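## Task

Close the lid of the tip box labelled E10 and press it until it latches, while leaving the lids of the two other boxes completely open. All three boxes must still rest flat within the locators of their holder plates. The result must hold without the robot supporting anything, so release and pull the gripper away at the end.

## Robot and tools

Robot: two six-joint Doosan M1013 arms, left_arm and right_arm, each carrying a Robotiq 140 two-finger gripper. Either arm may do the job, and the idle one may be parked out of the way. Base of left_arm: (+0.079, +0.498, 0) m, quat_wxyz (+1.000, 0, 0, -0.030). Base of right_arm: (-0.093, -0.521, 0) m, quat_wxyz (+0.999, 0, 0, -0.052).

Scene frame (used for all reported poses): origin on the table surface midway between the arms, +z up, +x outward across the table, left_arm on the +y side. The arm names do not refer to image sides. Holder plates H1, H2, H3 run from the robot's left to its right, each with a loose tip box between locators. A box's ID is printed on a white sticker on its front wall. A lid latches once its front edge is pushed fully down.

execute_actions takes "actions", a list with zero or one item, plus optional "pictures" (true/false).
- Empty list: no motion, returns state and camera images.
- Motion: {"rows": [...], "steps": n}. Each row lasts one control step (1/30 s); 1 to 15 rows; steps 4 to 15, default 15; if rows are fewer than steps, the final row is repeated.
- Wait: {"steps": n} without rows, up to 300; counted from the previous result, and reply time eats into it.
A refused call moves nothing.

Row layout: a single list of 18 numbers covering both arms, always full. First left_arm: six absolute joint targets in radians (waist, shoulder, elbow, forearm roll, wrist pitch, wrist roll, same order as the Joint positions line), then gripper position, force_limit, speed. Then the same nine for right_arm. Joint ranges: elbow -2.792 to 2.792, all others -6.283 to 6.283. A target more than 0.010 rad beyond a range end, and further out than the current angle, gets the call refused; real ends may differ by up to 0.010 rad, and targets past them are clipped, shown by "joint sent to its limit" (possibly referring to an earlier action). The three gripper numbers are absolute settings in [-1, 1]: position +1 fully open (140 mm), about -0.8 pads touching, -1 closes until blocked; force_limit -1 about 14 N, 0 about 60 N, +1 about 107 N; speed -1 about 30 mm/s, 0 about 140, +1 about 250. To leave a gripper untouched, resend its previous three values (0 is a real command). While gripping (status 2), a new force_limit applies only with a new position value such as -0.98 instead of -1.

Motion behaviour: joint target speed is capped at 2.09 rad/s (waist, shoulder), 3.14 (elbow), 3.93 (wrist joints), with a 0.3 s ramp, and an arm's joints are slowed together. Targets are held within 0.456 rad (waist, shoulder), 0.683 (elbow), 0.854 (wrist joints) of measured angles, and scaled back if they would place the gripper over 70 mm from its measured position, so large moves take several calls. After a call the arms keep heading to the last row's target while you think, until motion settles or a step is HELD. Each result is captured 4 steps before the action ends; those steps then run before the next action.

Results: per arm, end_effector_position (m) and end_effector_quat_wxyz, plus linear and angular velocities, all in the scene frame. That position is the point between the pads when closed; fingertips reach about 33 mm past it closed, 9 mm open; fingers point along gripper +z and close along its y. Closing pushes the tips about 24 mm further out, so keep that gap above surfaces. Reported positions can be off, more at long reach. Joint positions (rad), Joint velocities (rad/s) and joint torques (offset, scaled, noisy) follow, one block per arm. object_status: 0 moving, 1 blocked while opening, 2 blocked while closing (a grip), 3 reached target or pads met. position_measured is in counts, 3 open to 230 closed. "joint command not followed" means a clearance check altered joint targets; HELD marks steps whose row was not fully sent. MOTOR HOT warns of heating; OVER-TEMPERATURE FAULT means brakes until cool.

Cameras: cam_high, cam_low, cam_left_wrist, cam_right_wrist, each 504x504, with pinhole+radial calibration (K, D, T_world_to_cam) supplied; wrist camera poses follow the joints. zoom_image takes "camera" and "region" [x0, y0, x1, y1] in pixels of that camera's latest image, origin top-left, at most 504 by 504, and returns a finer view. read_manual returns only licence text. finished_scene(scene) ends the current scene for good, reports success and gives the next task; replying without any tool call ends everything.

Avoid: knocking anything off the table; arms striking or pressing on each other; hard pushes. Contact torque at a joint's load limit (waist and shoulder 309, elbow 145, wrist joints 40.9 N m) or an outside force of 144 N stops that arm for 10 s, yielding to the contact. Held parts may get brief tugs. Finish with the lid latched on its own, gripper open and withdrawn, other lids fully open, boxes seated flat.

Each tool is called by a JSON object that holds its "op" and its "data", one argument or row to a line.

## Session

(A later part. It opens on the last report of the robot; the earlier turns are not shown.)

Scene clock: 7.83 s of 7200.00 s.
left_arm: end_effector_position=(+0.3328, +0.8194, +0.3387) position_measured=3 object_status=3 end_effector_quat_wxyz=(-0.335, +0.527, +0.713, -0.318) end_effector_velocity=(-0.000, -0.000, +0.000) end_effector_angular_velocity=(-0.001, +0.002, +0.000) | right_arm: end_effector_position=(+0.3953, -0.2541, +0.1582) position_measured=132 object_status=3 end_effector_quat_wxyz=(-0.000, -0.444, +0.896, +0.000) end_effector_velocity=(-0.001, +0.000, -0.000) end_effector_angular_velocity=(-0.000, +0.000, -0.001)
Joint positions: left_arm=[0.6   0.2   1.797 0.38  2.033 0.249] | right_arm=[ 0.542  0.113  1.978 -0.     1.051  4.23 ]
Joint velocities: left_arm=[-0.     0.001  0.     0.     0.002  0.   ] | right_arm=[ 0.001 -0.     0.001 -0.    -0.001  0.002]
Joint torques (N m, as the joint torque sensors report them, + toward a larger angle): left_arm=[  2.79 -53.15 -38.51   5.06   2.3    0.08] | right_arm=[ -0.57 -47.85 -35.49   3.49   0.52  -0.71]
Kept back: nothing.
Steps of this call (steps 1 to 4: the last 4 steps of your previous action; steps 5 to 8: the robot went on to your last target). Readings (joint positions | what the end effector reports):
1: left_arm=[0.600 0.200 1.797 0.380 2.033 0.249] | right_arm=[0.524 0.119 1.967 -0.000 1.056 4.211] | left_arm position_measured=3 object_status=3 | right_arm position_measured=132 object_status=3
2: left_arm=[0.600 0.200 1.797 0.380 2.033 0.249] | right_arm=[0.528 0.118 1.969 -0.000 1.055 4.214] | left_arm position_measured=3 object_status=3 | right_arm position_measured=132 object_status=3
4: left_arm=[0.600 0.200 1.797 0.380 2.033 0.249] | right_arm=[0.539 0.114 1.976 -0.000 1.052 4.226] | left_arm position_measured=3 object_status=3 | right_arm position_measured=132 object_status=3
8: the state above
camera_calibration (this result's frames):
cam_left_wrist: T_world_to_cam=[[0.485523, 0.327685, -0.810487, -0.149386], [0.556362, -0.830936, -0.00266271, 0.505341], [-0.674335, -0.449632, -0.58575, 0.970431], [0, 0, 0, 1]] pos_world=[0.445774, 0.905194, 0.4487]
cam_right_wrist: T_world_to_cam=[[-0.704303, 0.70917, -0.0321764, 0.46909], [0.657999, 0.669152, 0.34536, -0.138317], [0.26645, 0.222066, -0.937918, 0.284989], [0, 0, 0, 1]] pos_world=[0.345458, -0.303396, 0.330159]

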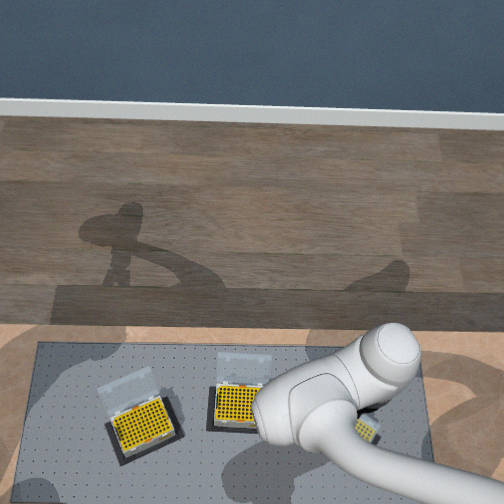

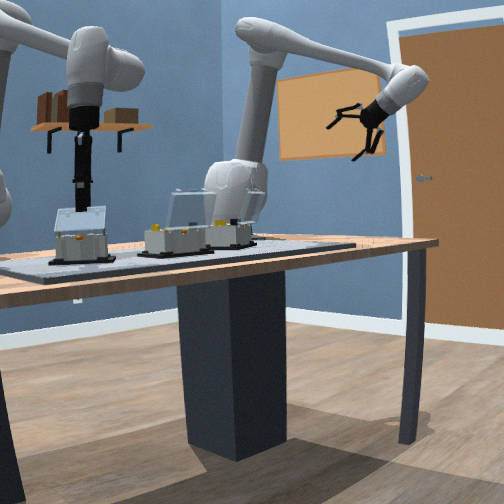

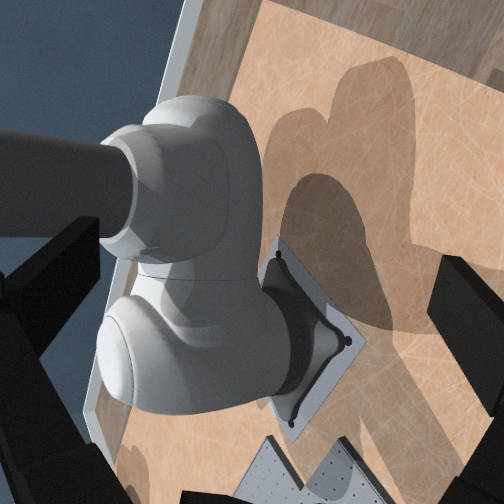

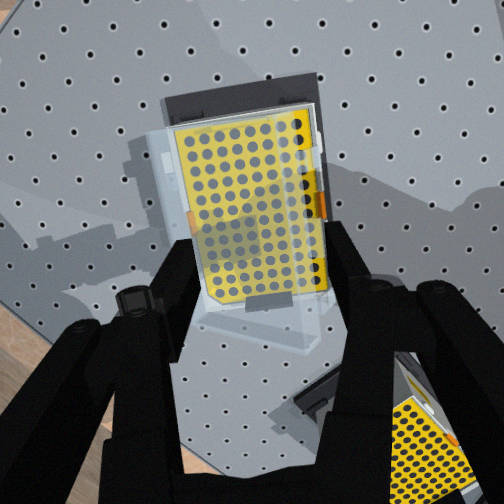

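{"op": "execute_actions", "data": {
  "actions": [
    {"rows":[[0.6,0.2,1.797,0.38,2.033,0.249,1,0,0,0.5425,0.084,1.944,0,1.114,4.23,-0.03,0,0],[0.6,0.2,1.797,0.38,2.033,0.249,1,0,0,0.5425,0.084,1.944,0,1.114,4.23,-0.03,0,0],[0.6,0.2,1.797,0.38,2.033,0.249,1,0,0,0.5425,0.084,1.944,0,1.114,4.23,-0.03,0,0],[0.6,0.2,1.797,0.38,2.033,0.249,1,0,0,0.5425,0.084,1.944,0,1.114,4.23,-0.03,0,0],[0.6,0.2,1.797,0.38,2.033,0.249,1,0,0,0.5425,0.084,1.944,0,1.114,4.23,-0.03,0,0],[0.6,0.2,1.797,0.38,2.033,0.249,1,0,0,0.5425,0.084,1.944,0,1.114,4.23,-0.03,0,0],[0.6,0.2,1.797,0.38,2.033,0.249,1,0,0,0.5425,0.084,1.944,0,1.114,4.23,-0.03,0,0],[0.6,0.2,1.797,0.38,2.033,0.249,1,0,0,0.5236,0.094,1.935,0,1.113,4.211,-0.03,0,0]],"steps":15}
  ]
}}

{"op": "execute_actions", "data": {
  "actions": [
    {"rows":[[0.6,0.2,1.797,0.38,2.033,0.249,1,0,0,0.5236,0.104,1.947,0,1.091,4.211,-0.03,0,0],[0.6,0.2,1.797,0.38,2.033,0.249,1,0,0,0.5236,0.104,1.947,0,1.091,4.211,-0.03,0,0],[0.6,0.2,1.797,0.38,2.033,0.249,1,0,0,0.5236,0.113,1.959,0,1.07,4.211,-0.03,0,0],[0.6,0.2,1.797,0.38,2.033,0.249,1,0,0,0.5236,0.113,1.959,0,1.07,4.211,-0.03,0,0],[0.6,0.2,1.797,0.38,2.033,0.249,1,0,0,0.5236,0.122,1.971,0,1.049,4.211,-0.03,0,0],[0.6,0.2,1.797,0.38,2.033,0.249,1,0,0,0.5236,0.122,1.971,0,1.049,4.211,-0.03,0,0],[0.6,0.2,1.797,0.38,2.033,0.249,1,0,0,0.5236,0.132,1.983,0,1.027,4.211,-0.03,0,0],[0.6,0.2,1.797,0.38,2.033,0.249,1,0,0,0.5236,0.132,1.983,0,1.027,4.211,-0.03,0,0],[0.6,0.2,1.797,0.38,2.033,0.249,1,0,0,0.5236,0.141,1.994,0,1.007,4.211,-0.03,0,0]],"steps":15}
  ],
  "pictures": true
}}

Scene clock: 10.57 s of 7200.00 s.
left_arm: end_effector_position=(+0.3328, +0.8194, +0.3387) position_measured=3 object_status=3 end_effector_quat_wxyz=(-0.335, +0.527, +0.713, -0.318) end_effector_velocity=(+0.000, -0.001, -0.000) end_effector_angular_velocity=(-0.001, +0.001, +0.000) | right_arm: end_effector_position=(+0.4032, -0.2609, +0.1901) position_measured=132 object_status=3 end_effector_quat_wxyz=(-0.000, -0.444, +0.896, +0.000) end_effector_velocity=(+0.033, -0.025, -0.004) end_effector_angular_velocity=(-0.002, +0.005, -0.002)
Joint positions: left_arm=[0.6   0.2   1.797 0.38  2.033 0.249] | right_arm=[0.525 0.093 1.936 0.    1.114 4.213]
Joint velocities: left_arm=[-0.001  0.001  0.    -0.001  0.001 -0.   ] | right_arm=[-0.065  0.034 -0.029  0.     0.    -0.062]
Joint torques (N m, as the joint torque sensors report them, + toward a larger angle): left_arm=[  1.9  -54.   -38.13   4.74   2.33   0.19] | right_arm=[ 14.62 -61.76 -34.53   4.17   0.79   0.12]
Steps of this call (steps 1 to 30: the robot went on to your last target; steps 31 to 71: nothing new was sent; steps 72 to 82: the first 11 steps of this action). Readings (joint positions | what the end effector reports):
72: left_arm=[0.600 0.200 1.797 0.380 2.033 0.249] | right_arm=[0.543 0.112 1.977 0.000 1.052 4.230] | left_arm position_measured=3 object_status=3 | right_arm position_measured=132 object_status=3
73: left_arm=[0.600 0.200 1.797 0.380 2.033 0.249] | right_arm=[0.543 0.107 1.972 0.000 1.064 4.230] | left_arm position_measured=3 object_status=3 | right_arm position_measured=132 object_status=3
75: left_arm=[0.600 0.200 1.797 0.380 2.033 0.249] | right_arm=[0.543 0.089 1.949 0.000 1.103 4.230] | left_arm position_measured=3 object_status=3 | right_arm position_measured=132 object_status=3
79: left_arm=[0.600 0.200 1.797 0.380 2.033 0.249] | right_arm=[0.542 0.084 1.944 0.000 1.114 4.230] | left_arm position_measured=3 object_status=3 | right_arm position_measured=132 object_status=3
82: the state above

Scene clock: 11.07 s of 7200.00 s.
left_arm: end_effector_position=(+0.3328, +0.8194, +0.3387) position_measured=3 object_status=3 end_effector_quat_wxyz=(-0.335, +0.527, +0.713, -0.318) end_effector_velocity=(-0.000, -0.000, +0.000) end_effector_angular_velocity=(-0.001, +0.002, +0.002) | right_arm: end_effector_position=(+0.4043, -0.2616, +0.1376) position_measured=132 object_status=3 end_effector_quat_wxyz=(-0.000, -0.444, +0.896, -0.000) end_effector_velocity=(-0.008, -0.003, -0.093) end_effector_angular_velocity=(-0.006, +0.014, -0.000)
Joint positions: left_arm=[0.6   0.2   1.797 0.38  2.033 0.249] | right_arm=[ 0.524  0.139  1.991 -0.     1.013  4.211]
Joint velocities: left_arm=[ 0.001  0.     0.    -0.001  0.002 -0.001] | right_arm=[ 0.     0.082  0.1    0.    -0.167  0.   ]
Joint torques (N m, as the joint torque sensors report them, + toward a larger angle): left_arm=[  3.14 -52.49 -38.4    5.06   2.17  -0.03] | right_arm=[  2.26 -68.81 -45.05   4.84   0.03  -0.28]
Steps of this call (steps 1 to 4: the last 4 steps of your previous action; steps 5 to 15: the first 11 steps of this action). Readings (joint positions | what the end effector reports):
5: left_arm=[0.600 0.200 1.797 0.380 2.033 0.249] | right_arm=[0.524 0.095 1.936 0.000 1.112 4.211] | left_arm position_measured=3 object_status=3 | right_arm position_measured=132 object_status=3
6: left_arm=[0.600 0.200 1.797 0.380 2.033 0.249] | right_arm=[0.524 0.098 1.940 0.000 1.103 4.211] | left_arm position_measured=3 object_status=3 | right_arm position_measured=132 object_status=3
8: left_arm=[0.600 0.200 1.797 0.380 2.033 0.249] | right_arm=[0.524 0.107 1.951 -0.000 1.084 4.211] | left_arm position_measured=3 object_status=3 | right_arm position_measured=132 object_status=3
12: left_arm=[0.600 0.200 1.797 0.380 2.033 0.249] | right_arm=[0.524 0.125 1.974 -0.000 1.042 4.211] | left_arm position_measured=3 object_status=3 | right_arm position_measured=132 object_status=3
15: the state above
camera_calibration (this result's frames):
cam_left_wrist: T_world_to_cam=[[0.485523, 0.327684, -0.810488, -0.149386], [0.556362, -0.830936, -0.00266251, 0.505341], [-0.674336, -0.449632, -0.58575, 0.970431], [0, 0, 0, 1]] pos_world=[0.445774, 0.905194, 0.4487]
cam_right_wrist: T_world_to_cam=[[-0.704408, 0.709071, -0.0320483, 0.48002], [0.658058, 0.66932, 0.344922, -0.132076], [0.266025, 0.221876, -0.938084, 0.265109], [0, 0, 0, 1]] pos_world=[0.354518, -0.310789, 0.309634]

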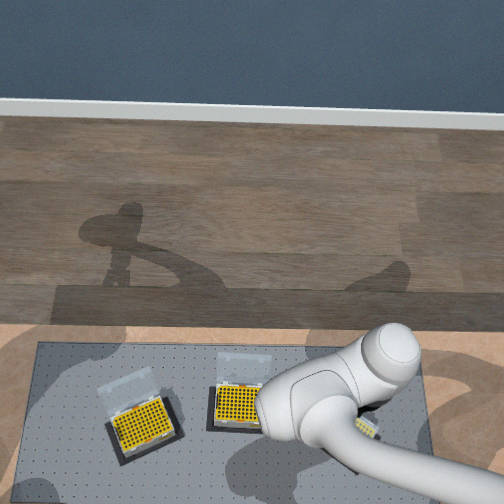

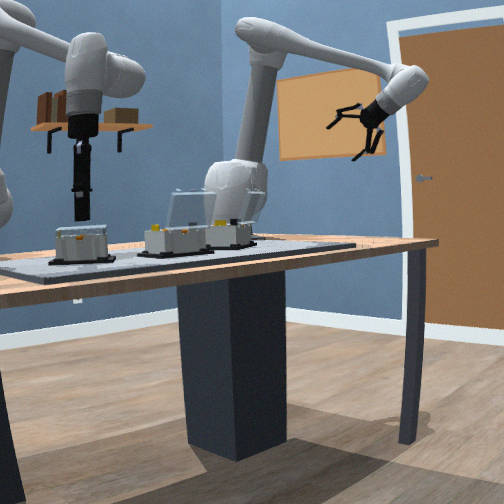

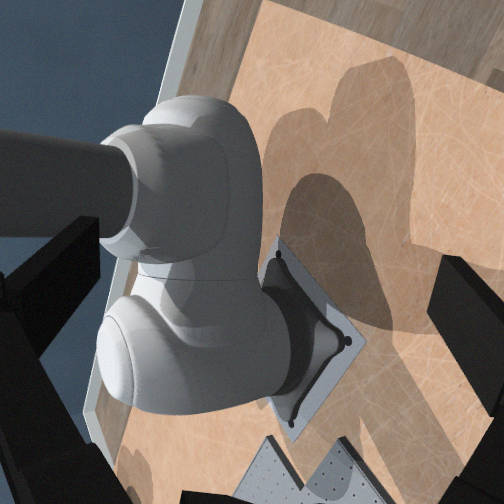

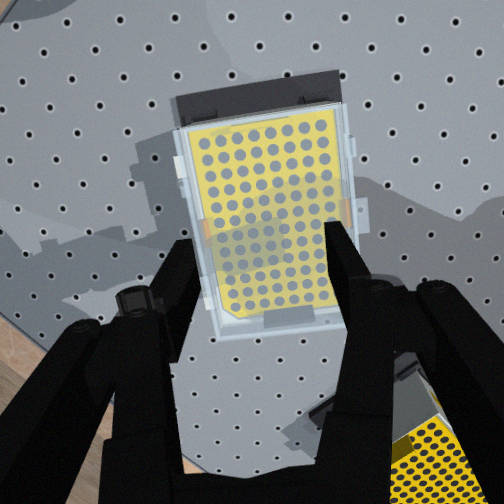

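{"op": "execute_actions", "data": {
  "actions": [
    {"rows":[[0.6,0.2,1.797,0.38,2.033,0.249,1,0,0,0.5236,0.146,1.999,0,0.997,4.211,-0.03,0,0],[0.6,0.2,1.797,0.38,2.033,0.249,1,0,0,0.5236,0.146,1.999,0,0.997,4.211,-0.03,0,0],[0.6,0.2,1.797,0.38,2.033,0.249,1,0,0,0.5236,0.146,1.999,0,0.997,4.211,-0.03,0,0],[0.6,0.2,1.797,0.38,2.033,0.249,1,0,0,0.5236,0.1506,2.0037,0,0.9874,4.211,-0.03,0,0]],"steps":14}
  ]
}}

{"op": "execute_actions", "data": {
  "actions": [
    {"rows":[[0.6,0.2,1.797,0.38,2.033,0.249,1,0,0,0.5236,0.152,2.0051,0,0.9845,4.211,-0.03,0,0]],"steps":10}
  ]
}}

{"op": "execute_actions", "data": {
  "actions": [
    {"steps":6}
  ]
}}

Scene clock: 11.63 s of 7200.00 s.
left_arm: end_effector_position=(+0.3328, +0.8194, +0.3387) position_measured=3 object_status=3 end_effector_quat_wxyz=(-0.335, +0.527, +0.713, -0.318) end_effector_velocity=(-0.000, +0.000, -0.000) end_effector_angular_velocity=(+0.000, +0.001, -0.000) | right_arm: end_effector_position=(+0.4045, -0.2615, +0.1250) position_measured=132 object_status=3 end_effector_quat_wxyz=(-0.000, -0.444, +0.896, -0.000) end_effector_velocity=(-0.000, -0.000, -0.001) end_effector_angular_velocity=(+0.000, -0.000, -0.000)
Joint positions: left_arm=[0.6   0.2   1.797 0.38  2.033 0.249] | right_arm=[ 0.524  0.151  2.004 -0.     0.987  4.211]
Joint velocities: left_arm=[-0.  0.  0.  0. -0.  0.] | right_arm=[-0.     0.     0.001  0.    -0.002  0.   ]
Joint torques (N m, as the joint torque sensors report them, + toward a larger angle): left_arm=[  1.36 -54.87 -38.24   4.88   2.59   0.4 ] | right_arm=[ -0.77 -51.46 -34.05   3.69   0.22  -0.37]
Steps of this call (steps 1 to 4: the last 4 steps of your previous action; steps 5 to 7: the robot went on to your last target; steps 8 to 17: the first 10 steps of this action). Readings (joint positions | what the end effector reports):
8: left_arm=[0.600 0.200 1.797 0.380 2.033 0.249] | right_arm=[0.524 0.141 1.994 -0.000 1.006 4.211] | left_arm position_measured=3 object_status=3 | right_arm position_measured=132 object_status=3
9: left_arm=[0.600 0.200 1.797 0.380 2.033 0.249] | right_arm=[0.524 0.143 1.997 -0.000 1.002 4.211] | left_arm position_measured=3 object_status=3 | right_arm position_measured=132 object_status=3
11: left_arm=[0.600 0.200 1.797 0.380 2.033 0.249] | right_arm=[0.524 0.146 1.999 -0.000 0.997 4.211] | left_arm position_measured=3 object_status=3 | right_arm position_measured=132 object_status=3
15: left_arm=[0.600 0.200 1.797 0.380 2.033 0.249] | right_arm=[0.524 0.150 2.004 -0.000 0.988 4.211] | left_arm position_measured=3 object_status=3 | right_arm position_measured=132 object_status=3
17: the state above

Scene clock: 11.97 s of 7200.00 s.
left_arm: end_effector_position=(+0.3328, +0.8194, +0.3387) position_measured=3 object_status=3 end_effector_quat_wxyz=(-0.335, +0.527, +0.713, -0.318) end_effector_velocity=(-0.000, -0.000, -0.001) end_effector_angular_velocity=(-0.001, +0.002, -0.000) | right_arm: end_effector_position=(+0.4045, -0.2615, +0.1236) position_measured=132 object_status=3 end_effector_quat_wxyz=(-0.000, -0.444, +0.896, -0.000) end_effector_velocity=(+0.000, +0.000, -0.000) end_effector_angular_velocity=(+0.000, -0.001, +0.002)
Joint positions: left_arm=[0.6   0.2   1.797 0.38  2.033 0.249] | right_arm=[ 0.524  0.152  2.005 -0.     0.985  4.211]
Joint velocities: left_arm=[0.    0.001 0.001 0.    0.    0.   ] | right_arm=[ 0.     0.     0.     0.    -0.001 -0.002]
Joint torques (N m, as the joint torque sensors report them, + toward a larger angle): left_arm=[  3.18 -51.12 -38.22   4.94   2.24   0.01] | right_arm=[ -0.96 -51.47 -34.03   3.67   0.4   -0.29]
Steps of this call (steps 1 to 4: the last 4 steps of your previous action; steps 5 to 10: the first 6 steps of this action). Readings (joint positions | what the end effector reports):
5: left_arm=[0.600 0.200 1.797 0.380 2.033 0.249] | right_arm=[0.524 0.151 2.004 -0.000 0.987 4.211] | left_arm position_measured=3 object_status=3 | right_arm position_measured=132 object_status=3
6: left_arm=[0.600 0.200 1.797 0.380 2.033 0.249] | right_arm=[0.524 0.151 2.004 -0.000 0.986 4.211] | left_arm position_measured=3 object_status=3 | right_arm position_measured=132 object_status=3
8: left_arm=[0.600 0.200 1.797 0.380 2.033 0.249] | right_arm=[0.524 0.152 2.005 -0.000 0.985 4.211] | left_arm position_measured=3 object_status=3 | right_arm position_measured=132 object_status=3
10: the state above

Scene clock: 12.17 s of 7200.00 s.
left_arm: end_effector_position=(+0.3328, +0.8194, +0.3387) position_measured=3 object_status=3 end_effector_quat_wxyz=(-0.335, +0.527, +0.713, -0.318) end_effector_velocity=(-0.000, -0.000, -0.000) end_effector_angular_velocity=(-0.000, +0.002, -0.000) | right_arm: end_effector_position=(+0.4045, -0.2615, +0.1235) position_measured=132 object_status=3 end_effector_quat_wxyz=(-0.000, -0.444, +0.896, -0.000) end_effector_velocity=(-0.000, -0.000, -0.000) end_effector_angular_velocity=(-0.000, +0.001, -0.001)
Joint positions: left_arm=[0.6   0.2   1.797 0.38  2.033 0.249] | right_arm=[ 0.524  0.152  2.005 -0.     0.985  4.211]
Joint velocities: left_arm=[-0.     0.     0.001  0.001  0.    -0.   ] | right_arm=[0.    0.    0.    0.    0.    0.001]
Joint torques (N m, as the joint torque sensors report them, + toward a larger angle): left_arm=[ -0.56 -56.53 -38.97   4.81   2.57   0.17] | right_arm=[ -0.83 -51.02 -33.76   3.62   0.36  -0.42]
Kept back: nothing.
Steps of this call (steps 1 to 4: the last 4 steps of your previous action; steps 5 to 6: the robot went on to your last target). Readings (joint positions | what the end effector reports):
1: left_arm=[0.600 0.200 1.797 0.380 2.033 0.249] | right_arm=[0.524 0.152 2.005 -0.000 0.985 4.211] | left_arm position_measured=3 object_status=3 | right_arm position_measured=132 object_status=3
2: left_arm=[0.600 0.200 1.797 0.380 2.033 0.249] | right_arm=[0.524 0.152 2.005 -0.000 0.985 4.211] | left_arm position_measured=3 object_status=3 | right_arm position_measured=132 object_status=3
4: left_arm=[0.600 0.200 1.797 0.380 2.033 0.249] | right_arm=[0.524 0.152 2.005 -0.000 0.985 4.211] | left_arm position_measured=3 object_status=3 | right_arm position_measured=132 object_status=3
6: the state above

No load yet. 1.5 mm more.

{"op": "execute_actions", "data": {
  "actions": [
    {"rows":[[0.6,0.2,1.797,0.38,2.033,0.249,1,0,0,0.5236,0.1534,2.0066,0,0.9816,4.211,-0.03,0,0]],"steps":12}
  ]
}}

{"op": "execute_actions", "data": {
  "actions": [
    {"rows":[[0.6,0.2,1.797,0.38,2.033,0.249,1,0,0,0.5244,0.1544,2.0076,0,0.9796,4.211,-0.03,0,0]],"steps":12}
  ]
}}

{"op": "execute_actions", "data": {
  "actions": [
    {"steps":6}
  ]
}}

Scene clock: 12.57 s of 7200.00 s.
left_arm: end_effector_position=(+0.3328, +0.8194, +0.3387) position_measured=3 object_status=3 end_effector_quat_wxyz=(-0.335, +0.527, +0.713, -0.318) end_effector_velocity=(+0.000, +0.000, +0.000) end_effector_angular_velocity=(-0.000, +0.001, +0.000) | right_arm: end_effector_position=(+0.4045, -0.2615, +0.1221) position_measured=132 object_status=3 end_effector_quat_wxyz=(+0.000, -0.444, +0.896, +0.000) end_effector_velocity=(+0.000, +0.000, +0.000) end_effector_angular_velocity=(-0.000, +0.000, +0.000)
Joint positions: left_arm=[0.6   0.2   1.797 0.38  2.033 0.249] | right_arm=[0.524 0.153 2.007 0.    0.982 4.211]
Joint velocities: left_arm=[-0.     0.001 -0.    -0.     0.001 -0.   ] | right_arm=[ 0.  0. -0.  0.  0. -0.]
Joint torques (N m, as the joint torque sensors report them, + toward a larger angle): left_arm=[  0.69 -53.91 -38.79   4.97   2.46   0.23] | right_arm=[ -1.92 -50.04 -33.05   3.35   0.26  -0.35]
Steps of this call (steps 1 to 4: the robot went on to your last target; steps 5 to 12: the first 8 steps of this action). Readings (joint positions | what the end effector reports):
5: left_arm=[0.600 0.200 1.797 0.380 2.033 0.249] | right_arm=[0.524 0.152 2.005 0.000 0.984 4.211] | left_arm position_measured=3 object_status=3 | right_arm position_measured=132 object_status=3
6: left_arm=[0.600 0.200 1.797 0.380 2.033 0.249] | right_arm=[0.524 0.153 2.006 0.000 0.983 4.211] | left_arm position_measured=3 object_status=3 | right_arm position_measured=132 object_status=3
8: left_arm=[0.600 0.200 1.797 0.380 2.033 0.249] | right_arm=[0.524 0.153 2.006 0.000 0.982 4.211] | left_arm position_measured=3 object_status=3 | right_arm position_measured=132 object_status=3
12: the state above

Scene clock: 12.97 s of 7200.00 s.
left_arm: end_effector_position=(+0.3328, +0.8194, +0.3387) position_measured=3 object_status=3 end_effector_quat_wxyz=(-0.335, +0.527, +0.713, -0.318) end_effector_velocity=(-0.000, +0.000, +0.000) end_effector_angular_velocity=(-0.000, +0.000, -0.001) | right_arm: end_effector_position=(+0.4043, -0.2611, +0.1210) position_measured=132 object_status=3 end_effector_quat_wxyz=(-0.000, -0.444, +0.896, +0.000) end_effector_velocity=(-0.000, +0.000, +0.000) end_effector_angular_velocity=(+0.000, -0.000, -0.000)
Joint positions: left_arm=[0.6   0.2   1.797 0.38  2.033 0.249] | right_arm=[0.524 0.154 2.008 0.    0.98  4.211]
Joint velocities: left_arm=[ 0.    -0.001  0.     0.001  0.     0.001] | right_arm=[ 0.    -0.     0.     0.    -0.     0.001]
Joint torques (N m, as the joint torque sensors report them, + toward a larger angle): left_arm=[  0.67 -55.22 -38.51   5.04   2.35   0.22] | right_arm=[ -0.48 -51.11 -33.69   3.65   0.36  -0.3 ]
Steps of this call (steps 1 to 4: the last 4 steps of your previous action; steps 5 to 12: the first 8 steps of this action). Readings (joint positions | what the end effector reports):
5: left_arm=[0.600 0.200 1.797 0.380 2.033 0.249] | right_arm=[0.524 0.154 2.007 0.000 0.981 4.211] | left_arm position_measured=3 object_status=3 | right_arm position_measured=132 object_status=3
6: left_arm=[0.600 0.200 1.797 0.380 2.033 0.249] | right_arm=[0.524 0.154 2.007 0.000 0.980 4.211] | left_arm position_measured=3 object_status=3 | right_arm position_measured=132 object_status=3
8: left_arm=[0.600 0.200 1.797 0.380 2.033 0.249] | right_arm=[0.524 0.154 2.008 0.000 0.980 4.211] | left_arm position_measured=3 object_status=3 | right_arm position_measured=132 object_status=3
12: the state above

Scene clock: 13.17 s of 7200.00 s.
left_arm: end_effector_position=(+0.3328, +0.8194, +0.3387) position_measured=3 object_status=3 end_effector_quat_wxyz=(-0.335, +0.527, +0.713, -0.318) end_effector_velocity=(-0.000, -0.000, -0.000) end_effector_angular_velocity=(-0.002, +0.002, +0.000) | right_arm: end_effector_position=(+0.4043, -0.2611, +0.1210) position_measured=132 object_status=3 end_effector_quat_wxyz=(-0.000, -0.445, +0.896, +0.000) end_effector_velocity=(+0.000, +0.000, +0.000) end_effector_angular_velocity=(+0.000, -0.001, -0.000)
Joint positions: left_arm=[0.6   0.2   1.797 0.38  2.033 0.249] | right_arm=[0.524 0.154 2.008 0.    0.98  4.211]
Joint velocities: left_arm=[ 0.001  0.001  0.001 -0.     0.001  0.001] | right_arm=[ 0.    -0.    -0.001  0.    -0.     0.   ]
Joint torques (N m, as the joint torque sensors report them, + toward a larger angle): left_arm=[  1.15 -52.94 -37.68   5.15   2.4    0.21] | right_arm=[ -0.79 -51.54 -33.47   3.69   0.43  -0.2 ]
Kept back: nothing.
Steps of this call (steps 1 to 4: the last 4 steps of your previous action; steps 5 to 6: the robot went on to your last target). Readings (joint positions | what the end effector reports):
1: left_arm=[0.600 0.200 1.797 0.380 2.033 0.249] | right_arm=[0.524 0.154 2.008 0.000 0.980 4.211] | left_arm position_measured=3 object_status=3 | right_arm position_measured=132 object_status=3
2: left_arm=[0.600 0.200 1.797 0.380 2.033 0.249] | right_arm=[0.524 0.154 2.008 0.000 0.980 4.211] | left_arm position_measured=3 object_status=3 | right_arm position_measured=132 object_status=3
4: left_arm=[0.600 0.200 1.797 0.380 2.033 0.249] | right_arm=[0.524 0.154 2.008 0.000 0.980 4.211] | left_arm position_measured=3 object_status=3 | right_arm position_measured=132 object_status=3
6: the state above

{"op": "execute_actions", "data": {
  "actions": [
    {"rows":[[0.6,0.2,1.797,0.38,2.033,0.249,1,0,0,0.5244,0.1552,2.0084,0,0.978,4.211,-0.03,0,0]],"steps":12}
  ]
}}

{"op": "execute_actions", "data": {
  "actions": [
    {"rows":[[0.6,0.2,1.797,0.38,2.033,0.249,1,0,0,0.5244,0.1559,2.0091,0,0.9766,4.211,-0.03,0,0]],"steps":12}
  ]
}}

{"op": "execute_actions", "data": {
  "actions": [
    {"steps":6}
  ],
  "pictures": true
}}

Scene clock: 13.60 s of 7200.00 s.
left_arm: end_effector_position=(+0.3328, +0.8194, +0.3387) position_measured=3 object_status=3 end_effector_quat_wxyz=(-0.335, +0.527, +0.713, -0.318) end_effector_velocity=(-0.000, -0.000, +0.000) end_effector_angular_velocity=(+0.001, +0.000, -0.001) | right_arm: end_effector_position=(+0.4042, -0.2611, +0.1202) position_measured=132 object_status=3 end_effector_quat_wxyz=(+0.000, -0.445, +0.896, +0.000) end_effector_velocity=(-0.000, +0.000, -0.000) end_effector_angular_velocity=(-0.000, +0.000, -0.000)
Joint positions: left_arm=[0.6   0.2   1.797 0.38  2.033 0.249] | right_arm=[0.524 0.155 2.008 0.    0.978 4.211]
Joint velocities: left_arm=[-0.    -0.001  0.001  0.001  0.     0.   ] | right_arm=[0. 0. 0. 0. 0. 0.]
Joint torques (N m, as the joint torque sensors report them, + toward a larger angle): left_arm=[  1.41 -53.61 -38.     4.82   2.47   0.26] | right_arm=[ -0.96 -47.95 -31.79   3.62  -0.05  -0.44]
Steps of this call (steps 1 to 5: the robot went on to your last target; steps 6 to 13: the first 8 steps of this action). Readings (joint positions | what the end effector reports):
6: left_arm=[0.600 0.200 1.797 0.380 2.033 0.249] | right_arm=[0.524 0.154 2.008 0.000 0.979 4.211] | left_arm position_measured=3 object_status=3 | right_arm position_measured=132 object_status=3
7: left_arm=[0.600 0.200 1.797 0.380 2.033 0.249] | right_arm=[0.524 0.155 2.008 0.000 0.979 4.211] | left_arm position_measured=3 object_status=3 | right_arm position_measured=132 object_status=3
9: left_arm=[0.600 0.200 1.797 0.380 2.033 0.249] | right_arm=[0.524 0.155 2.008 0.000 0.978 4.211] | left_arm position_measured=3 object_status=3 | right_arm position_measured=132 object_status=3
13: the state above

Scene clock: 14.00 s of 7200.00 s.
left_arm: end_effector_position=(+0.3328, +0.8194, +0.3387) position_measured=3 object_status=3 end_effector_quat_wxyz=(-0.335, +0.527, +0.713, -0.318) end_effector_velocity=(+0.000, -0.000, +0.000) end_effector_angular_velocity=(+0.000, -0.002, -0.000) | right_arm: end_effector_position=(+0.4043, -0.2611, +0.1196) position_measured=132 object_status=3 end_effector_quat_wxyz=(+0.000, -0.445, +0.896, +0.000) end_effector_velocity=(-0.000, -0.000, -0.001) end_effector_angular_velocity=(-0.000, +0.001, +0.000)
Joint positions: left_arm=[0.6   0.2   1.797 0.38  2.033 0.249] | right_arm=[0.524 0.156 2.009 0.    0.977 4.211]
Joint velocities: left_arm=[-0.    -0.001  0.    -0.001 -0.001  0.   ] | right_arm=[ 0.     0.     0.001  0.    -0.001 -0.   ]
Joint torques (N m, as the joint torque sensors report them, + toward a larger angle): left_arm=[  0.98 -51.22 -39.11   4.79   2.42   0.01] | right_arm=[ -1.51 -29.41 -20.49   3.31  -2.52  -0.27]
Steps of this call (steps 1 to 4: the last 4 steps of your previous action; steps 5 to 12: the first 8 steps of this action). Readings (joint positions | what the end effector reports):
5: left_arm=[0.600 0.200 1.797 0.380 2.033 0.249] | right_arm=[0.524 0.155 2.008 0.000 0.978 4.211] | left_arm position_measured=3 object_status=3 | right_arm position_measured=132 object_status=3
6: left_arm=[0.600 0.200 1.797 0.380 2.033 0.249] | right_arm=[0.524 0.156 2.009 0.000 0.977 4.211] | left_arm position_measured=3 object_status=3 | right_arm position_measured=132 object_status=3
8: left_arm=[0.600 0.200 1.797 0.380 2.033 0.249] | right_arm=[0.524 0.156 2.009 0.000 0.977 4.211] | left_arm position_measured=3 object_status=3 | right_arm position_measured=132 object_status=3
12: the state above

Scene clock: 14.20 s of 7200.00 s.
left_arm: end_effector_position=(+0.3328, +0.8194, +0.3387) position_measured=3 object_status=3 end_effector_quat_wxyz=(-0.335, +0.527, +0.713, -0.318) end_effector_velocity=(+0.000, +0.000, +0.000) end_effector_angular_velocity=(+0.001, -0.001, +0.000) | right_arm: end_effector_position=(+0.4043, -0.2611, +0.1195) position_measured=132 object_status=3 end_effector_quat_wxyz=(+0.000, -0.445, +0.896, +0.000) end_effector_velocity=(+0.000, +0.000, -0.000) end_effector_angular_velocity=(+0.000, -0.000, +0.000)
Joint positions: left_arm=[0.6   0.2   1.797 0.38  2.033 0.249] | right_arm=[0.524 0.156 2.009 0.    0.977 4.211]
Joint velocities: left_arm=[-0.    -0.001 -0.001 -0.    -0.    -0.   ] | right_arm=[-0.  0. -0. -0. -0. -0.]
Joint torques (N m, as the joint torque sensors report them, + toward a larger angle): left_arm=[  2.45 -54.04 -38.33   4.84   2.55   0.17] | right_arm=[ -1.12 -26.96 -18.76   3.28  -2.5   -0.36]
Kept back: nothing.
Steps of this call (steps 1 to 4: the last 4 steps of your previous action; steps 5 to 6: the robot went on to your last target). Readings (joint positions | what the end effector reports):
1: left_arm=[0.600 0.200 1.797 0.380 2.033 0.249] | right_arm=[0.524 0.156 2.009 0.000 0.977 4.211] | left_arm position_measured=3 object_status=3 | right_arm position_measured=132 object_status=3
2: left_arm=[0.600 0.200 1.797 0.380 2.033 0.249] | right_arm=[0.524 0.156 2.009 0.000 0.977 4.211] | left_arm position_measured=3 object_status=3 | right_arm position_measured=132 object_status=3
4: left_arm=[0.600 0.200 1.797 0.380 2.033 0.249] | right_arm=[0.524 0.156 2.009 0.000 0.977 4.211] | left_arm position_measured=3 object_status=3 | right_arm position_measured=132 object_status=3
6: the state above
camera_calibration (this result's frames):
cam_left_wrist: T_world_to_cam=[[0.485523, 0.327684, -0.810487, -0.149386], [0.556362, -0.830936, -0.00266252, 0.505341], [-0.674336, -0.449632, -0.58575, 0.970431], [0, 0, 0, 1]] pos_world=[0.445774, 0.905194, 0.4487]
cam_right_wrist: T_world_to_cam=[[-0.704923, 0.708548, -0.0323013, 0.479138], [0.657263, 0.669664, 0.345767, -0.125802], [0.266624, 0.222509, -0.937764, 0.247936], [0, 0, 0, 1]] pos_world=[0.354335, -0.310415, 0.29148]

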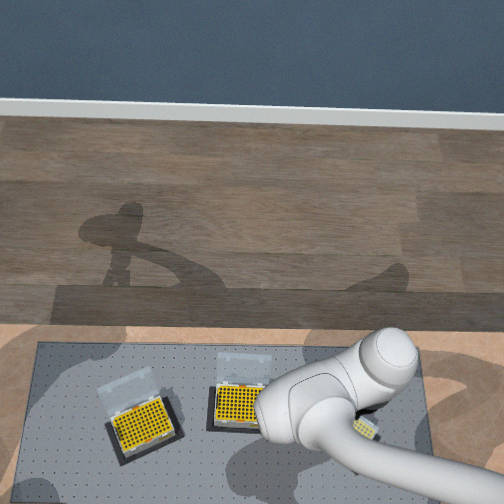

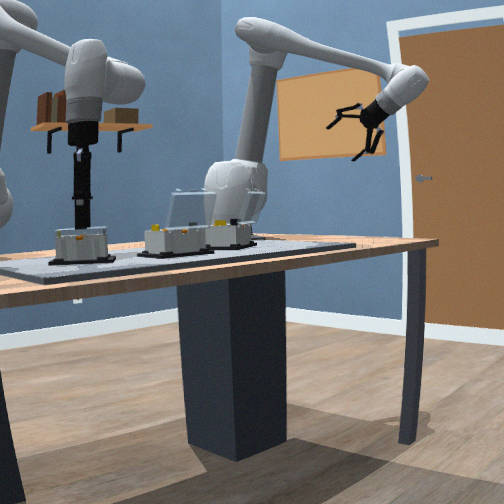

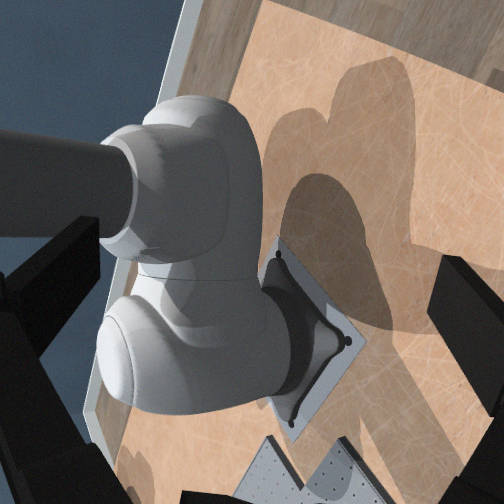

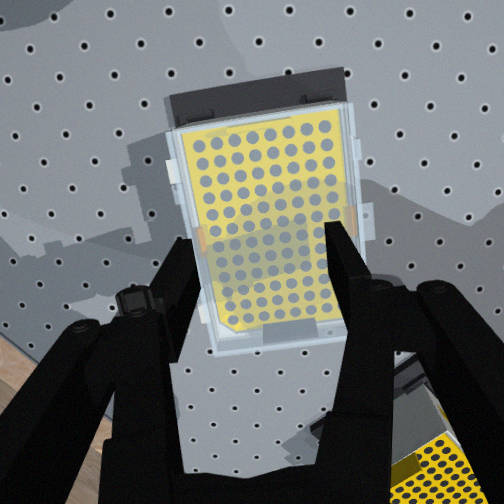

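~45 N, bottomed on the front finger. Lift away.

{"op": "execute_actions", "data": {
  "actions": [
    {"rows":[[0.6,0.2,1.797,0.38,2.033,0.249,1,0,0,0.5244,0.04,1.86,0,1.24,4.211,-0.03,0,0]],"steps":15}
  ]
}}

{"op": "execute_actions", "data": {
  "actions": [
    {"steps":8}
  ],
  "pictures": true
}}

Scene clock: 14.67 s of 7200.00 s.
left_arm: end_effector_position=(+0.3328, +0.8194, +0.3387) position_measured=3 object_status=3 end_effector_quat_wxyz=(-0.335, +0.527, +0.713, -0.318) end_effector_velocity=(+0.000, +0.000, -0.000) end_effector_angular_velocity=(+0.001, -0.001, -0.000) | right_arm: end_effector_position=(+0.3998, -0.2631, +0.2579) position_measured=132 object_status=3 end_effector_quat_wxyz=(+0.001, -0.445, +0.896, -0.000) end_effector_velocity=(-0.010, -0.005, +0.027) end_effector_angular_velocity=(-0.008, +0.017, +0.000)
Joint positions: left_arm=[0.6   0.2   1.797 0.38  2.033 0.249] | right_arm=[0.524 0.041 1.861 0.    1.238 4.211]
Joint velocities: left_arm=[ 0.     0.    -0.     0.    -0.001 -0.   ] | right_arm=[ 0.    -0.023 -0.027 -0.     0.068 -0.   ]
Joint torques (N m, as the joint torque sensors report them, + toward a larger angle): left_arm=[  1.35 -53.88 -38.03   4.97   2.07   0.37] | right_arm=[ -4.86 -11.88 -24.2    2.54   0.36  -0.35]
Steps of this call (steps 1 to 3: the robot went on to your last target; steps 4 to 14: the first 11 steps of this action). Readings (joint positions | what the end effector reports):
4: left_arm=[0.600 0.200 1.797 0.380 2.033 0.249] | right_arm=[0.524 0.155 2.009 0.000 0.977 4.211] | left_arm position_measured=3 object_status=3 | right_arm position_measured=132 object_status=3
5: left_arm=[0.600 0.200 1.797 0.380 2.033 0.249] | right_arm=[0.524 0.151 2.003 -0.000 0.989 4.211] | left_arm position_measured=3 object_status=3 | right_arm position_measured=132 object_status=3
7: left_arm=[0.600 0.200 1.797 0.380 2.033 0.249] | right_arm=[0.524 0.123 1.966 -0.000 1.054 4.211] | left_arm position_measured=3 object_status=3 | right_arm position_measured=132 object_status=3
11: left_arm=[0.600 0.200 1.797 0.380 2.033 0.249] | right_arm=[0.524 0.061 1.886 -0.000 1.193 4.211] | left_arm position_measured=3 object_status=3 | right_arm position_measured=132 object_status=3
14: the state above

Scene clock: 14.93 s of 7200.00 s.
left_arm: end_effector_position=(+0.3328, +0.8194, +0.3387) position_measured=3 object_status=3 end_effector_quat_wxyz=(-0.335, +0.527, +0.713, -0.318) end_effector_velocity=(+0.001, +0.000, -0.000) end_effector_angular_velocity=(+0.001, -0.003, -0.001) | right_arm: end_effector_position=(+0.3995, -0.2632, +0.2587) position_measured=132 object_status=3 end_effector_quat_wxyz=(+0.001, -0.445, +0.896, -0.000) end_effector_velocity=(+0.000, -0.000, +0.001) end_effector_angular_velocity=(+0.000, -0.000, -0.001)
Joint positions: left_arm=[0.6   0.2   1.797 0.38  2.033 0.249] | right_arm=[0.524 0.04  1.86  0.    1.24  4.211]
Joint velocities: left_arm=[-0.    -0.    -0.001 -0.    -0.002 -0.001] | right_arm=[-0.    -0.001 -0.001  0.     0.001  0.001]
Joint torques (N m, as the joint torque sensors report them, + toward a larger angle): left_arm=[ -0.02 -51.96 -38.32   4.46   2.55  -0.06] | right_arm=[ -0.61 -44.53 -38.57   4.19   0.36  -0.27]
Kept back: nothing.
Steps of this call (steps 1 to 4: the last 4 steps of your previous action; steps 5 to 8: the robot went on to your last target). Readings (joint positions | what the end effector reports):
1: left_arm=[0.600 0.200 1.797 0.380 2.033 0.249] | right_arm=[0.524 0.040 1.861 0.000 1.239 4.211] | left_arm position_measured=3 object_status=3 | right_arm position_measured=132 object_status=3
2: left_arm=[0.600 0.200 1.797 0.380 2.033 0.249] | right_arm=[0.524 0.040 1.861 0.000 1.240 4.211] | left_arm position_measured=3 object_status=3 | right_arm position_measured=132 object_status=3
4: left_arm=[0.600 0.200 1.797 0.380 2.033 0.249] | right_arm=[0.524 0.040 1.860 0.000 1.240 4.211] | left_arm position_measured=3 object_status=3 | right_arm position_measured=132 object_status=3
8: the state above
camera_calibration (this result's frames):
cam_left_wrist: T_world_to_cam=[[0.485523, 0.327685, -0.810487, -0.149386], [0.556362, -0.830936, -0.00266253, 0.505341], [-0.674335, -0.449632, -0.58575, 0.970431], [0, 0, 0, 1]] pos_world=[0.445774, 0.905194, 0.4487]
cam_right_wrist: T_world_to_cam=[[-0.704911, 0.708536, -0.0328166, 0.481911], [0.656784, 0.669495, 0.347004, -0.169576], [0.267836, 0.223053, -0.937289, 0.379702], [0, 0, 0, 1]] pos_world=[0.349381, -0.312615, 0.430549]

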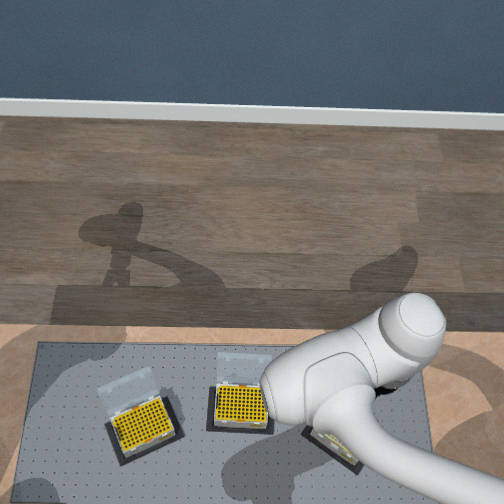

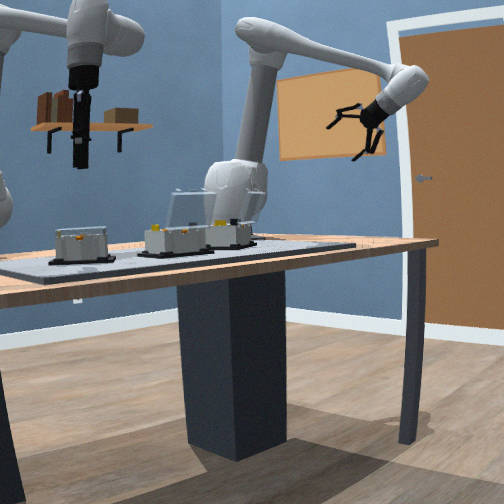

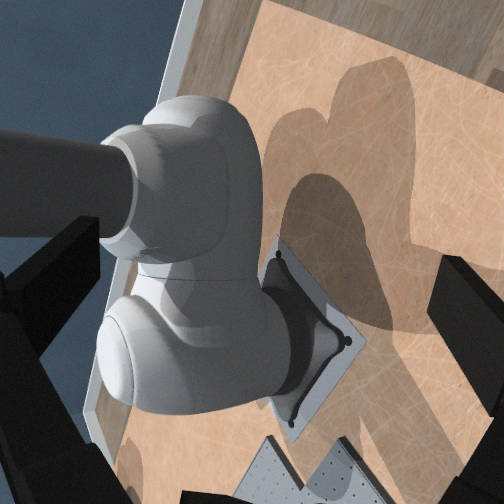

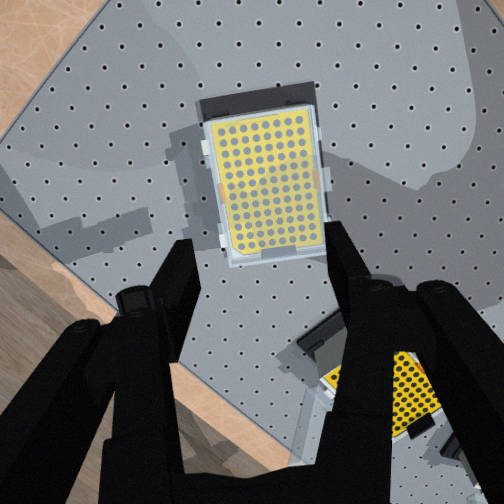

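{"op": "zoom_image", "data": {
  "camera": "cam_low",
  "region": [45, 215, 125, 270]
}}

Region (45, 215, 125, 270) of cam_low's 504x504 image, scaled by 6.300, with more detail than that image has; it fills the top 346 rows of this view, and the rest is white.

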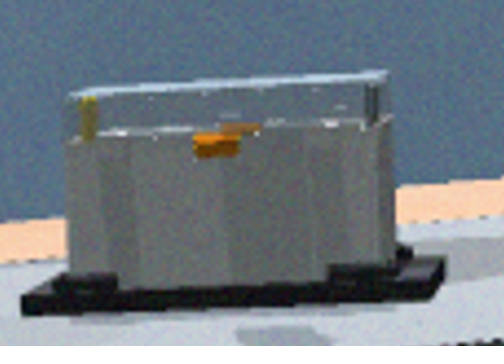

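Looks flat and shut.

{"op": "finished_scene", "data": {
  "scene": 2
}}

The scene is finished: the task was done.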